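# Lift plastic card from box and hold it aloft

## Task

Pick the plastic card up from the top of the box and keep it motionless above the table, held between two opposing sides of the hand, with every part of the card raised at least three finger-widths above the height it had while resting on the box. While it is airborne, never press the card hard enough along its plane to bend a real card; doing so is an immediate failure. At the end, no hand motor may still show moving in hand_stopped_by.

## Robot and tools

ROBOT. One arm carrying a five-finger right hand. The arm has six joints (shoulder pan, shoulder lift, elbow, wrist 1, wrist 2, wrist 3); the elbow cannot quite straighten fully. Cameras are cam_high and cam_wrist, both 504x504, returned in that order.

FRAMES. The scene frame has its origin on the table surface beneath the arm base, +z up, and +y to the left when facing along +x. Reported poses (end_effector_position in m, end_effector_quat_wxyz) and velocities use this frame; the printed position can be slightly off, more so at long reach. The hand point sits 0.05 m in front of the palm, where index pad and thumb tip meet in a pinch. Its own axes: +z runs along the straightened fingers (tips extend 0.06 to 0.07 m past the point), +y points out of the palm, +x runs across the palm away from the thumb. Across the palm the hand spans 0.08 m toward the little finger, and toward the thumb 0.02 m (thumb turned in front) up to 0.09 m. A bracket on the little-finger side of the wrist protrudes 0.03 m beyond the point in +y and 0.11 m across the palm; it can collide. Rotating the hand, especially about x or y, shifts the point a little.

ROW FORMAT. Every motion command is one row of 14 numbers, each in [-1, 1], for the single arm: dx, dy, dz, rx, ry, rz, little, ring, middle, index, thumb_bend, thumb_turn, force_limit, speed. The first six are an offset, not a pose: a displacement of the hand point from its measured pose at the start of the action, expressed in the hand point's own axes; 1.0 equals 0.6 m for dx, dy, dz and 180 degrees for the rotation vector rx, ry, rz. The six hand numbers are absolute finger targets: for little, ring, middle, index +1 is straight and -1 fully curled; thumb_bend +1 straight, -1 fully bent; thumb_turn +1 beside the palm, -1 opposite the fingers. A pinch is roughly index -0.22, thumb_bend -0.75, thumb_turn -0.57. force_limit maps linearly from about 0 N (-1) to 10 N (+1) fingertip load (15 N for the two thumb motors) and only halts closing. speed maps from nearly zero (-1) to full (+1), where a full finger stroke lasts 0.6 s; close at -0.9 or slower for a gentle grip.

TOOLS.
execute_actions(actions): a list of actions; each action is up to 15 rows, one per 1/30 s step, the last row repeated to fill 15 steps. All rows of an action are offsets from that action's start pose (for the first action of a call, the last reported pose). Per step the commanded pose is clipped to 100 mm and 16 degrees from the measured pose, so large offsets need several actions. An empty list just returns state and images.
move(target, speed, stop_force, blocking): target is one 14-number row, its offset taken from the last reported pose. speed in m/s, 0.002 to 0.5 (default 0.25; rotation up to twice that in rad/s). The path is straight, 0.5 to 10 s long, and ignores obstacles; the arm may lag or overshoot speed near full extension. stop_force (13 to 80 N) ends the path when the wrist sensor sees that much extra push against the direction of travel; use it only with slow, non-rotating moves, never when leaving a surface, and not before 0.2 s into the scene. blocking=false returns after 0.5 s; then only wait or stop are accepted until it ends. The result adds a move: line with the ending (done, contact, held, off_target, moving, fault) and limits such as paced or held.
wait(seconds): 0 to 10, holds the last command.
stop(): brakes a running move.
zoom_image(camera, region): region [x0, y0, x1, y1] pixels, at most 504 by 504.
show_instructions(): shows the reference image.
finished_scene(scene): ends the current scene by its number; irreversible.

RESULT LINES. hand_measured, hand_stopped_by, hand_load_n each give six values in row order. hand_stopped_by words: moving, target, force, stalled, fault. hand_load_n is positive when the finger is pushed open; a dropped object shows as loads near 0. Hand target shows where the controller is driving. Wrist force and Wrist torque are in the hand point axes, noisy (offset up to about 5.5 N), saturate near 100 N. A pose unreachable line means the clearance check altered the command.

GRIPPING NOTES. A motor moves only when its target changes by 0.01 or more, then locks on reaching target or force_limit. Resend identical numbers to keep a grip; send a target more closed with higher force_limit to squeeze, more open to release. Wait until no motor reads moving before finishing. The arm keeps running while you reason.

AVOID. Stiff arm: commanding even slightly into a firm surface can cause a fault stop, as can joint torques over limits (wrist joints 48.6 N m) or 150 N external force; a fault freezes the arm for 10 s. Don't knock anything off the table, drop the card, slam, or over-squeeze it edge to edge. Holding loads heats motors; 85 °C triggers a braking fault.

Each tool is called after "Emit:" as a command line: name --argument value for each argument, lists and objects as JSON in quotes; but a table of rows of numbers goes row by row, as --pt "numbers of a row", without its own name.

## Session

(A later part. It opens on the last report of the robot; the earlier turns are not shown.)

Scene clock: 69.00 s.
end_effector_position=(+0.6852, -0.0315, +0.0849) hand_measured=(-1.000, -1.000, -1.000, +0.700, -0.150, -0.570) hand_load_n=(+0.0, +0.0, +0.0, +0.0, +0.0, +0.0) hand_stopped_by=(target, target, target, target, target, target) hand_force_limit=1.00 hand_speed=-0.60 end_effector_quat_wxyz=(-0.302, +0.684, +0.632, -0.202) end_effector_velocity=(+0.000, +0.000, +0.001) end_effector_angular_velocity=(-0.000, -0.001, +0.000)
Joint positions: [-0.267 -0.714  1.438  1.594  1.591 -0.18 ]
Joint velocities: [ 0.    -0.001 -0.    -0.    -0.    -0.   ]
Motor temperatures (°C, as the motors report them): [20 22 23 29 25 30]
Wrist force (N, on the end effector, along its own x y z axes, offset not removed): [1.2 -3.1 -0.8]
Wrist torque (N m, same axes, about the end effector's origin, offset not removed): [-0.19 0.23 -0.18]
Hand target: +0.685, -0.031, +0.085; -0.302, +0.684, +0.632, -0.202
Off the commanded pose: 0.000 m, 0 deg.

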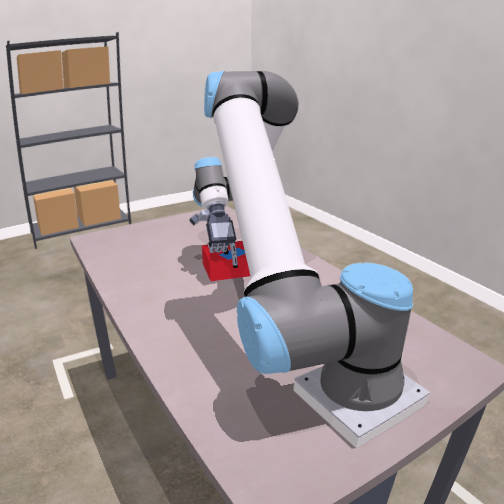

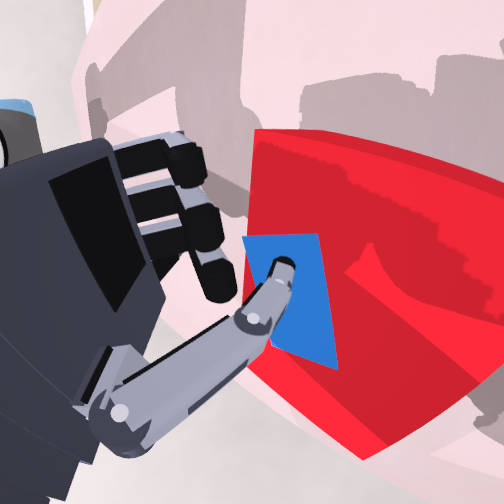

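Emit:
move --target '[-0.008,-0.016,0.005,0,0,0,-1,-1,-1,0.7,0.3,-0.57,1,-0.3]' --speed 0.02

Emit:
move --target '[-0.002,0.013,0.015,0,0,0,-1,-1,-1,0.7,0.3,-0.57,1,-0.3]' --speed 0.004 --stop_force 13

Emit:
execute_actions --actions '[[[0,-0.0003,-0.0003,0,0,0,-1,-1,-1,0.7,0.3,-0.57,1,-0.6]],[[0,0,0,0,0,0,-1,-1,-1,0.7,-0.15,-0.57,1,-0.6]],[[0,0,0,0,0,0,-1,-1,-1,0.7,-0.15,-0.57,1,-0.6]],[[0,0,0,0,0,0,-1,-1,-1,0.7,-0.15,-0.57,1,-0.6]],[[0,-0.0027,-0.0029,0,0,0,-1,-1,-1,0.7,-0.15,-0.57,1,-0.3]],[[0,0,0,0,0,0,-1,-1,-1,0.7,0.3,-0.57,1,-0.3]],[[0,0,0,0,0,0,-1,-1,-1,0.7,0.3,-0.57,1,-0.3]],[[0,0.0027,0.0029,0,0,0,-1,-1,-1,0.7,0.3,-0.57,1,-0.3]],[[0,0,0,0,0,0,-1,-1,-1,0.7,0.3,-0.57,1,-0.3]],[[0,0,0,0,0,0,-1,-1,-1,0.7,-0.15,-0.57,1,-0.6]],[[0,0,0,0,0,0,-1,-1,-1,0.7,-0.15,-0.57,1,-0.6]],[[0,0,0,0,0,0,-1,-1,-1,0.7,-0.15,-0.57,1,-0.6]]]'

Scene clock: 71.70 s.
end_effector_position=(+0.6756, -0.0356, +0.0886) hand_measured=(-1.000, -1.000, -1.000, +0.700, +0.300, -0.570) hand_load_n=(+0.0, +0.0, +0.0, +0.0, +0.0, +0.0) hand_stopped_by=(target, target, target, target, target, target) hand_force_limit=1.00 hand_speed=-0.30 end_effector_quat_wxyz=(-0.302, +0.684, +0.632, -0.202) end_effector_velocity=(-0.001, +0.000, +0.000) end_effector_angular_velocity=(-0.000, +0.000, +0.001)
Joint positions: [-0.275 -0.73   1.462  1.585  1.596 -0.186]
Joint velocities: [ 0.    -0.001  0.002 -0.     0.001 -0.   ]
Motor temperatures (°C, as the motors report them): [20 22 23 29 25 30]
Wrist force (N, on the end effector, along its own x y z axes, offset not removed): [0.7 -1.1 -0.6]
Wrist torque (N m, same axes, about the end effector's origin, offset not removed): [0.05 0.41 -0.28]
Hand target: +0.675, -0.036, +0.089; -0.302, +0.684, +0.632, -0.202
Off the commanded pose: 0.000 m, 0 deg.
move: done

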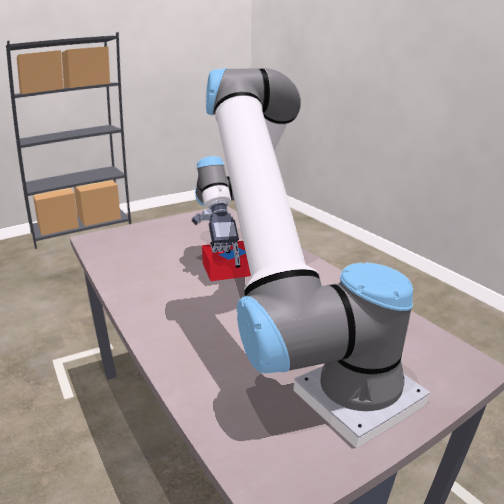

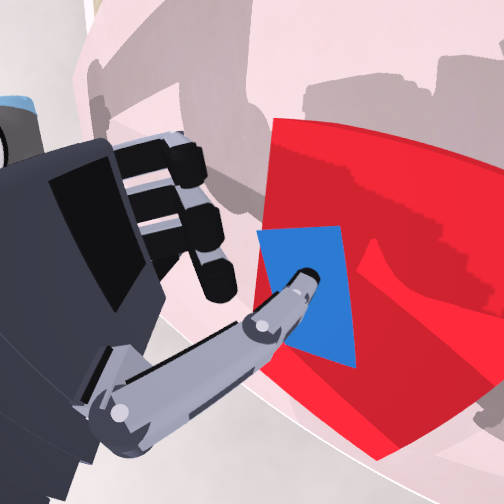

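Scene clock: 73.03 s.
end_effector_position=(+0.6755, -0.0355, +0.0847) hand_measured=(-1.000, -1.000, -1.000, +0.700, +0.300, -0.570) hand_load_n=(+0.0, +0.0, +0.0, +0.0, -0.5, +0.0) hand_stopped_by=(target, target, target, target, target, target) hand_force_limit=1.00 hand_speed=-0.30 end_effector_quat_wxyz=(-0.302, +0.684, +0.632, -0.202) end_effector_velocity=(-0.000, +0.000, +0.001) end_effector_angular_velocity=(+0.000, +0.001, +0.000)
Joint positions: [-0.275 -0.726  1.463  1.58   1.596 -0.186]
Joint velocities: [ 0.    -0.001 -0.     0.002 -0.     0.   ]
Motor temperatures (°C, as the motors report them): [20 22 23 29 25 30]
Wrist force (N, on the end effector, along its own x y z axes, offset not removed): [2.8 -13.4 -14.8]
Wrist torque (N m, same axes, about the end effector's origin, offset not removed): [-0.73 0.24 -0.16]
Hand target: +0.675, -0.036, +0.085; -0.302, +0.684, +0.632, -0.202
Off the commanded pose: 0.008 m, 0 deg.
move: contact

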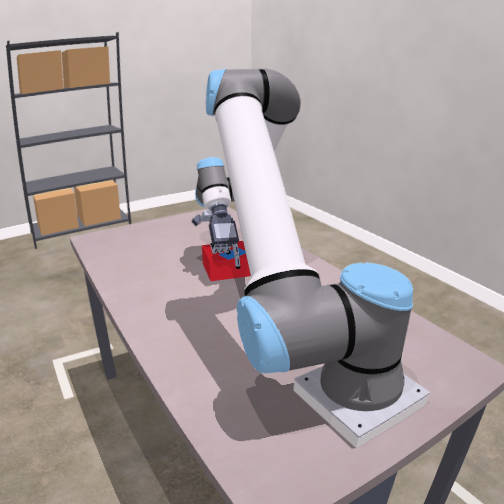

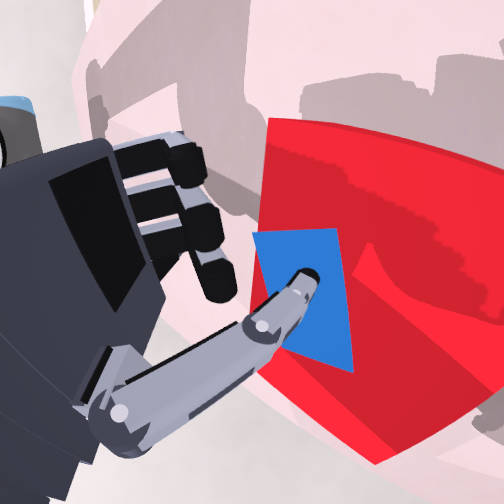

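Scene clock: 79.03 s.
end_effector_position=(+0.6754, -0.0356, +0.0849) hand_measured=(-1.000, -1.000, -1.000, +0.700, -0.150, -0.570) hand_load_n=(+0.0, +0.0, +0.0, +0.0, +0.0, +0.0) hand_stopped_by=(target, target, target, target, target, target) hand_force_limit=1.00 hand_speed=-0.60 end_effector_quat_wxyz=(-0.302, +0.684, +0.632, -0.202) end_effector_velocity=(+0.000, +0.000, +0.000) end_effector_angular_velocity=(-0.000, -0.000, +0.000)
Joint positions: [-0.275 -0.726  1.463  1.581  1.596 -0.186]
Joint velocities: [ 0. -0. -0.  0.  0. -0.]
Motor temperatures (°C, as the motors report them): [20 22 23 29 25 30]
Wrist force (N, on the end effector, along its own x y z axes, offset not removed): [1.2 -1.7 -3.2]
Wrist torque (N m, same axes, about the end effector's origin, offset not removed): [0.09 0.29 -0.15]
Hand target: +0.675, -0.036, +0.085; -0.302, +0.684, +0.632, -0.202
Off the commanded pose: 0.000 m, 0 deg.

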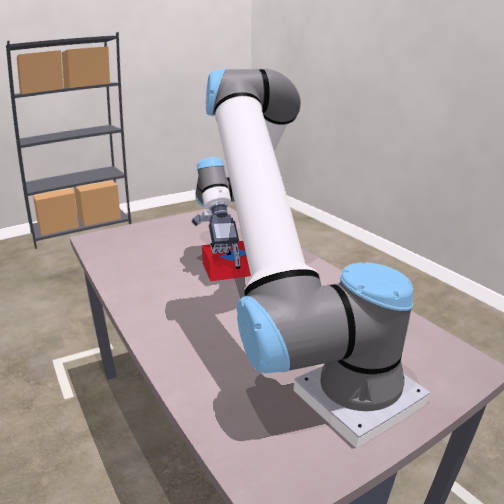

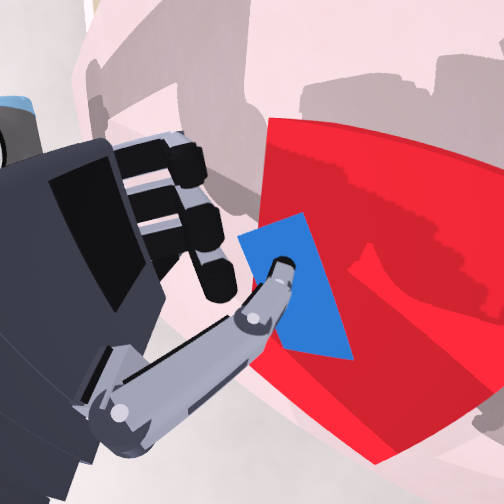

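Emit:
execute_actions --actions '[[[0,-0.0027,-0.0029,0,0,0,-1,-1,-1,0.7,-0.15,-0.57,1,-0.3]],[[0,0,0,0,0,0,-1,-1,-1,0.7,0.3,-0.57,1,-0.3]],[[0,0,0,0,0,0,-1,-1,-1,0.7,0.3,-0.57,1,-0.3]],[[0,0.0027,0.0029,0,0,0,-1,-1,-1,0.7,0.3,-0.57,1,-0.3]],[[0,0,0,0,0,0,-1,-1,-1,0.7,0.3,-0.57,1,-0.3]],[[0,0,0,0,0,0,-1,-1,-1,0.7,-0.15,-0.57,1,-0.6]],[[0,0,0,0,0,0,-1,-1,-1,0.7,-0.15,-0.57,1,-0.6]],[[0,0,0,0,0,0,-1,-1,-1,0.7,-0.15,-0.57,1,-0.6]],[[0,-0.0027,-0.0029,0,0,0,-1,-1,-1,0.7,-0.15,-0.57,1,-0.3]],[[0,0,0,0,0,0,-1,-1,-1,0.7,0.3,-0.57,1,-0.3]],[[0,0,0,0,0,0,-1,-1,-1,0.7,0.3,-0.57,1,-0.3]],[[0,0.0027,0.0029,0,0,0,-1,-1,-1,0.7,0.3,-0.57,1,-0.3]],[[0,0,0,0,0,0,-1,-1,-1,0.7,0.3,-0.57,1,-0.3]],[[0,0,0,0,0,0,-1,-1,-1,0.7,-0.15,-0.57,1,-0.6]],[[0,0,0,0,0,0,-1,-1,-1,0.7,-0.15,-0.57,1,-0.6]],[[0,0,0,0,0,0,-1,-1,-1,0.7,-0.15,-0.57,1,-0.6]]]'

Scene clock: 88.73 s.
end_effector_position=(+0.6754, -0.0356, +0.0849) hand_measured=(-1.000, -1.000, -1.000, +0.700, -0.150, -0.570) hand_load_n=(+0.0, +0.0, +0.0, +0.0, +0.0, +0.0) hand_stopped_by=(target, target, target, target, target, target) hand_force_limit=1.00 hand_speed=-0.60 end_effector_quat_wxyz=(-0.302, +0.684, +0.632, -0.202) end_effector_velocity=(-0.000, +0.000, -0.001) end_effector_angular_velocity=(-0.000, +0.001, +0.001)
Joint positions: [-0.275 -0.726  1.463  1.581  1.596 -0.186]
Joint velocities: [ 0.001  0.001  0.    -0.     0.     0.   ]
Motor temperatures (°C, as the motors report them): [20 22 23 29 25 30]
Wrist force (N, on the end effector, along its own x y z axes, offset not removed): [2.0 -0.4 -3.7]
Wrist torque (N m, same axes, about the end effector's origin, offset not removed): [0.22 0.16 -0.18]
Hand target: +0.675, -0.036, +0.085; -0.302, +0.684, +0.632, -0.202
Off the commanded pose: 0.000 m, 0 deg.

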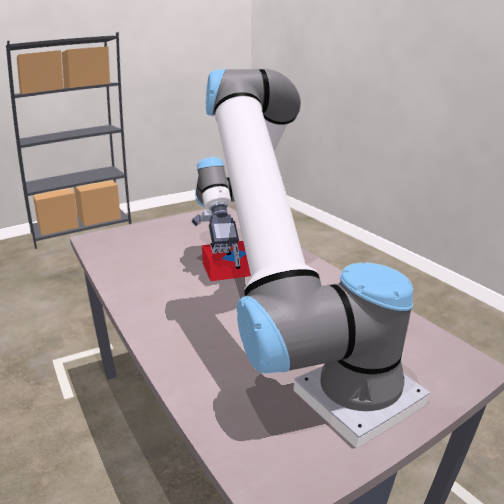

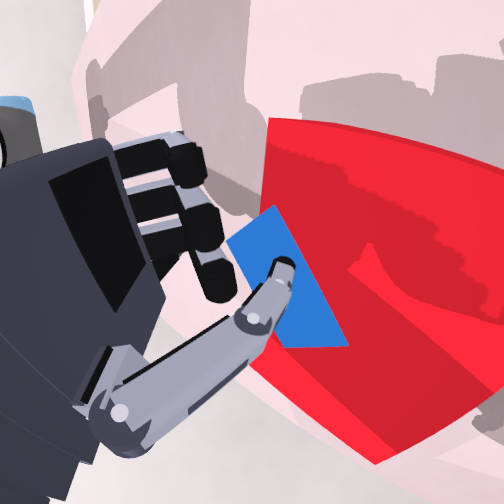

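Emit:
move --target '[0.001,-0.007,-0.007,-0.235,0,0,-1,-1,-1,0.8,-0.75,-0.57,0.3,-0.3]' --speed 0.05

Emit:
move --target '[0.008,-0.005,0.016,0,0,0,-1,-1,-1,0.8,-0.75,-0.57,0.3,-0.3]' --speed 0.005 --stop_force 13

Scene clock: 97.23 s.
end_effector_position=(+0.6754, -0.0357, +0.0912) hand_measured=(-1.000, -1.000, -1.000, +0.800, -0.750, -0.570) hand_load_n=(+0.0, +0.0, +0.0, +0.0, +0.0, +0.0) hand_stopped_by=(target, target, target, target, target, target) hand_force_limit=0.30 hand_speed=-0.30 end_effector_quat_wxyz=(-0.036, +0.747, +0.662, +0.039) end_effector_velocity=(+0.000, +0.000, +0.000) end_effector_angular_velocity=(-0.001, -0.011, -0.001)
Joint positions: [-0.331 -1.057  1.825  0.829  1.466 -0.21 ]
Joint velocities: [-0.001 -0.004  0.006 -0.012 -0.003  0.   ]
Motor temperatures (°C, as the motors report them): [20 22 23 29 25 30]
Wrist force (N, on the end effector, along its own x y z axes, offset not removed): [0.5 -0.1 -2.4]
Wrist torque (N m, same axes, about the end effector's origin, offset not removed): [0.35 0.44 -0.26]
Hand target: +0.675, -0.036, +0.091; -0.036, +0.747, +0.662, +0.040
Off the commanded pose: 0.000 m, 0 deg.
move: done

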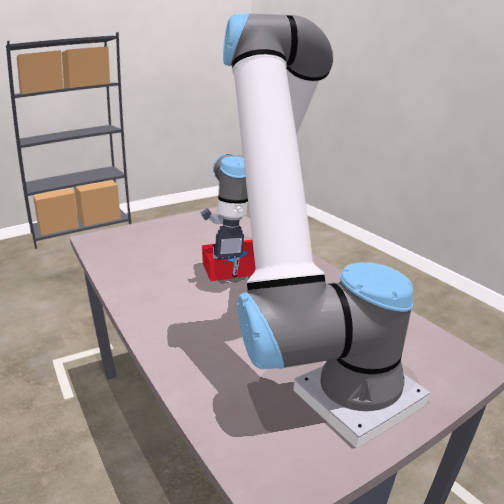

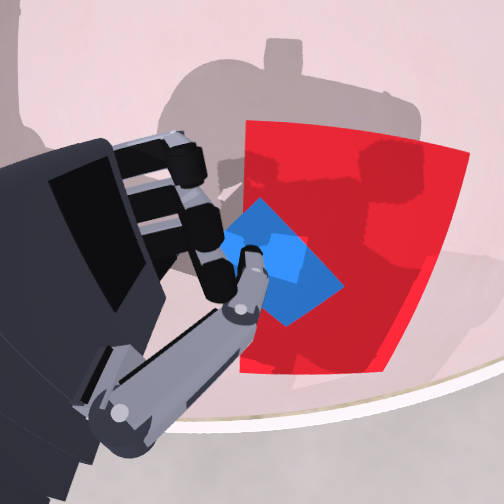

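Scene clock: 99.67 s.
end_effector_position=(+0.6731, -0.0296, +0.0822) hand_measured=(-1.000, -1.000, -1.000, +0.800, -0.750, -0.570) hand_load_n=(+0.0, +0.0, +0.0, +0.0, +0.0, +0.0) hand_stopped_by=(target, target, target, target, target, target) hand_force_limit=0.30 hand_speed=-0.30 end_effector_quat_wxyz=(-0.036, +0.747, +0.662, +0.039) end_effector_velocity=(+0.000, +0.000, +0.001) end_effector_angular_velocity=(-0.001, -0.003, -0.000)
Joint positions: [-0.322 -1.05   1.834  0.812  1.466 -0.202]
Joint velocities: [ 0.    -0.003  0.001 -0.001  0.     0.001]
Motor temperatures (°C, as the motors report them): [20 22 23 29 25 30]
Wrist force (N, on the end effector, along its own x y z axes, offset not removed): [1.3 -1.4 -3.3]
Wrist torque (N m, same axes, about the end effector's origin, offset not removed): [0.05 0.34 -0.10]
Hand target: +0.673, -0.030, +0.082; -0.036, +0.747, +0.662, +0.039
Off the commanded pose: 0.000 m, 0 deg.
move: done

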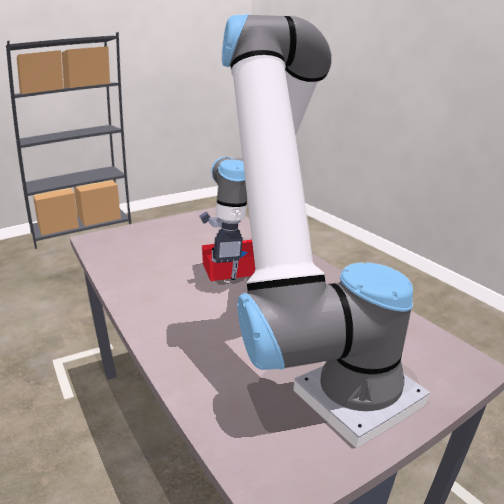

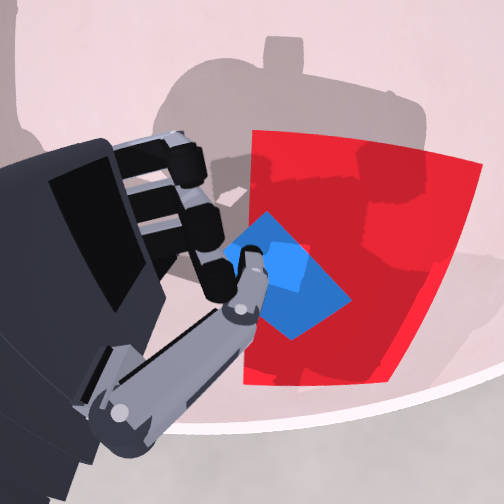

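Emit:
move --target '[0.0,-0.005,0.004,0,0,0,-1,-1,-1,0.8,-0.75,-0.57,0.3,-0.3]' --speed 0.003 --stop_force 13

Emit:
execute_actions --actions '[[[0,0,0,0,0,0,-1,-1,-1,-0.5,-0.75,-0.57,0.2,-0.6]],[[0,0,0,0,0,0,-1,-1,-1,-0.5,-0.75,-0.57,0.2,-0.6]],[[0,0,0,0,0,0,-1,-1,-1,-0.5,-0.75,-0.57,0.2,-0.6]],[[0,0,0,0,0,0,-1,-1,-1,-0.5,-0.75,-0.57,0.2,-0.6]],[[0,0,0,0,0,0,-1,-1,-1,-0.5,-0.75,-0.57,0.2,-0.6]]]'

Scene clock: 101.93 s.
end_effector_position=(+0.6702, -0.0290, +0.0799) hand_measured=(-1.000, -1.000, -1.000, +0.800, -0.750, -0.570) hand_load_n=(+0.0, +0.0, +0.0, +0.0, +0.0, +0.0) hand_stopped_by=(target, target, target, target, target, target) hand_force_limit=0.30 hand_speed=-0.30 end_effector_quat_wxyz=(-0.036, +0.747, +0.662, +0.039) end_effector_velocity=(-0.000, -0.001, -0.000) end_effector_angular_velocity=(-0.000, -0.000, -0.002)
Joint positions: [-0.323 -1.051  1.841  0.806  1.466 -0.202]
Joint velocities: [-0.002 -0.     0.001 -0.001 -0.    -0.   ]
Motor temperatures (°C, as the motors report them): [20 22 23 29 25 30]
Wrist force (N, on the end effector, along its own x y z axes, offset not removed): [0.8 -0.9 -4.5]
Wrist torque (N m, same axes, about the end effector's origin, offset not removed): [0.37 0.50 -0.16]
Hand target: +0.670, -0.029, +0.080; -0.036, +0.747, +0.662, +0.039
Off the commanded pose: 0.000 m, 0 deg.
move: done

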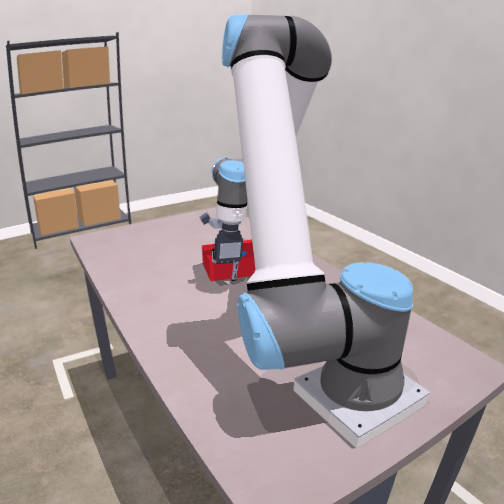

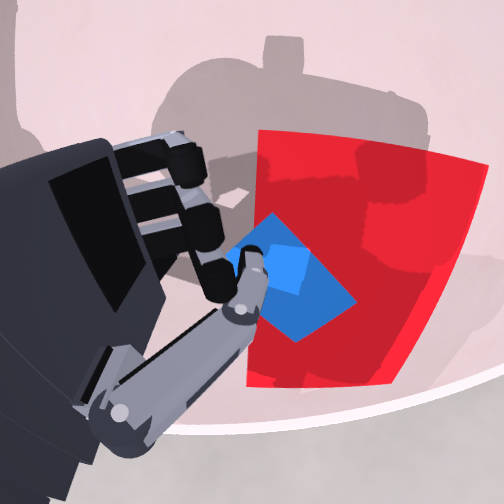

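Scene clock: 104.43 s.
end_effector_position=(+0.6701, -0.0290, +0.0799) hand_measured=(-1.000, -1.000, -1.000, -0.218, -0.750, -0.570) hand_load_n=(+0.0, +0.0, +0.0, +6.5, +0.5, +0.0) hand_stopped_by=(target, target, target, force, target, target) hand_force_limit=0.20 hand_speed=-0.60 end_effector_quat_wxyz=(-0.036, +0.747, +0.662, +0.039) end_effector_velocity=(+0.000, +0.000, -0.000) end_effector_angular_velocity=(+0.000, -0.000, +0.001)
Joint positions: [-0.323 -1.051  1.841  0.806  1.466 -0.202]
Joint velocities: [ 0.001 -0.     0.    -0.    -0.     0.   ]
Motor temperatures (°C, as the motors report them): [20 22 23 29 25 30]
Wrist force (N, on the end effector, along its own x y z axes, offset not removed): [0.9 -4.7 -3.1]
Wrist torque (N m, same axes, about the end effector's origin, offset not removed): [-0.05 0.42 -0.24]
Hand target: +0.670, -0.029, +0.080; -0.036, +0.747, +0.662, +0.039
Off the commanded pose: 0.000 m, 0 deg.

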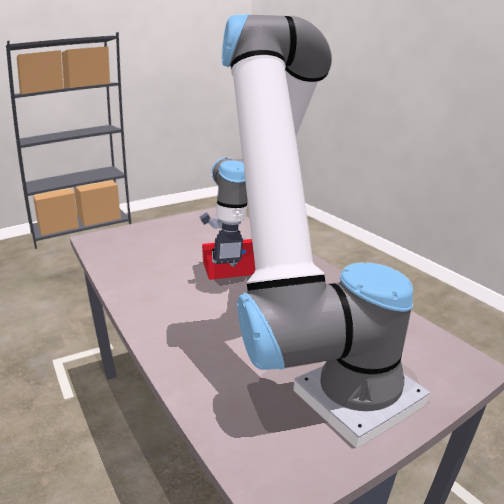

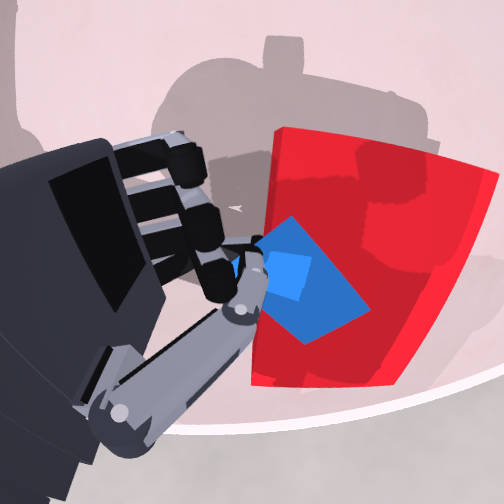

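Emit:
move --target '[0,0,-0.16,0,0,0,-1,-1,-1,-0.5,-0.75,-0.57,0.2,-0.6]' --speed 0.05

Scene clock: 108.60 s.
end_effector_position=(+0.6692, -0.0393, +0.1752) hand_measured=(-1.000, -1.000, -1.000, -0.218, -0.750, -0.570) hand_load_n=(+0.0, +0.0, +0.0, +6.5, +0.5, +0.0) hand_stopped_by=(target, target, target, force, target, target) hand_force_limit=0.20 hand_speed=-0.60 end_effector_quat_wxyz=(-0.036, +0.747, +0.662, +0.039) end_effector_velocity=(-0.000, +0.000, +0.002) end_effector_angular_velocity=(-0.000, +0.000, +0.000)
Joint positions: [-0.34  -1.156  1.794  0.961  1.466 -0.22 ]
Joint velocities: [ 0.    -0.002 -0.001  0.003  0.    -0.   ]
Motor temperatures (°C, as the motors report them): [20 22 23 29 25 30]
Wrist force (N, on the end effector, along its own x y z axes, offset not removed): [2.3 -2.1 -3.7]
Wrist torque (N m, same axes, about the end effector's origin, offset not removed): [0.05 0.20 -0.10]
Hand target: +0.669, -0.039, +0.175; -0.036, +0.747, +0.662, +0.039
Off the commanded pose: 0.000 m, 0 deg.
move: done

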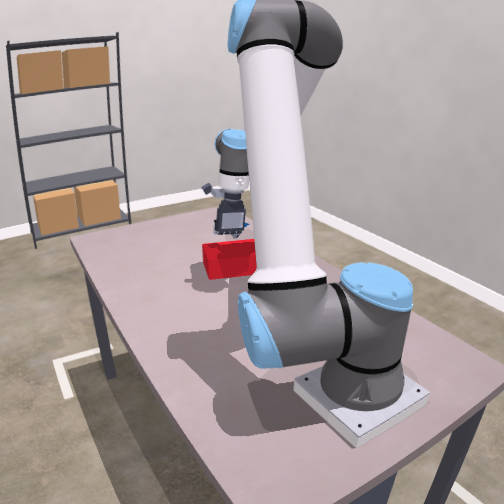

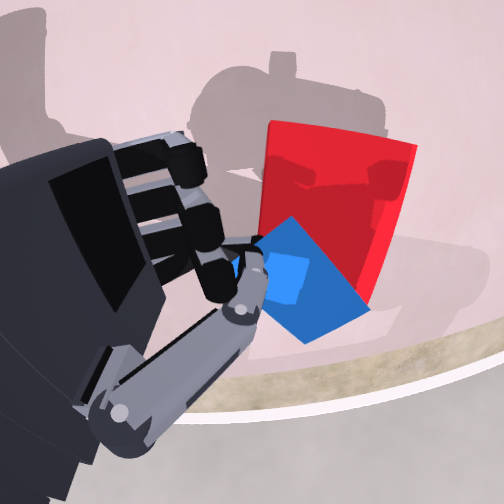

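The card is lifted off the box and held; checking that it stays put.

Emit:
wait --seconds 1

Scene clock: 110.13 s.
end_effector_position=(+0.6692, -0.0393, +0.1754) hand_measured=(-1.000, -1.000, -1.000, -0.218, -0.750, -0.570) hand_load_n=(+0.0, +0.0, +0.0, +6.5, +0.5, +0.0) hand_stopped_by=(target, target, target, force, target, target) hand_force_limit=0.20 hand_speed=-0.60 end_effector_quat_wxyz=(-0.036, +0.747, +0.662, +0.039) end_effector_velocity=(+0.000, +0.000, -0.001) end_effector_angular_velocity=(+0.000, +0.001, +0.001)
Joint positions: [-0.34  -1.156  1.793  0.961  1.466 -0.22 ]
Joint velocities: [ 0.     0.001 -0.     0.     0.    -0.   ]
Motor temperatures (°C, as the motors report them): [20 22 23 29 25 30]
Wrist force (N, on the end effector, along its own x y z axes, offset not removed): [-1.1 -3.5 -4.7]
Wrist torque (N m, same axes, about the end effector's origin, offset not removed): [-0.14 0.66 -0.41]
Hand target: +0.669, -0.039, +0.175; -0.036, +0.747, +0.662, +0.039
Off the commanded pose: 0.000 m, 0 deg.
wait: 1.00 s; at rest from the start

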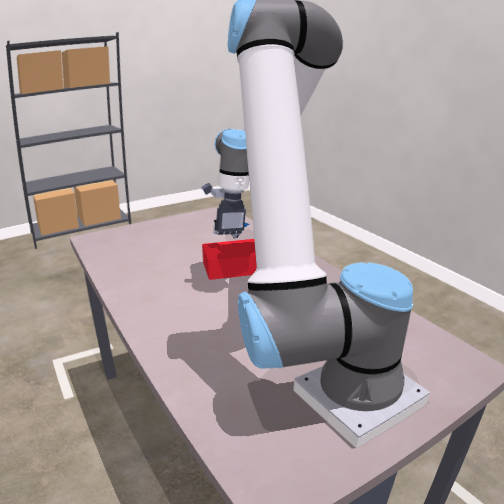

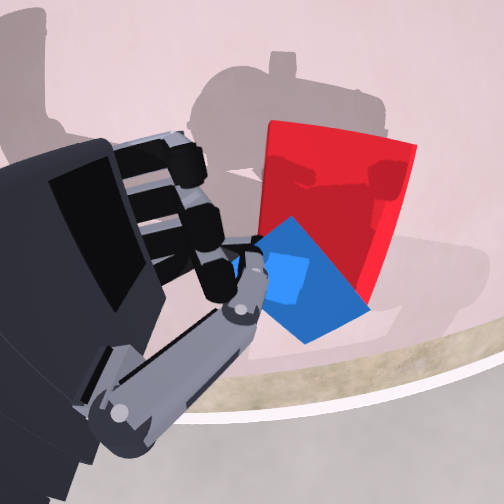

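Emit:
finished_scene --scene 2

The scene is finished: the task was done.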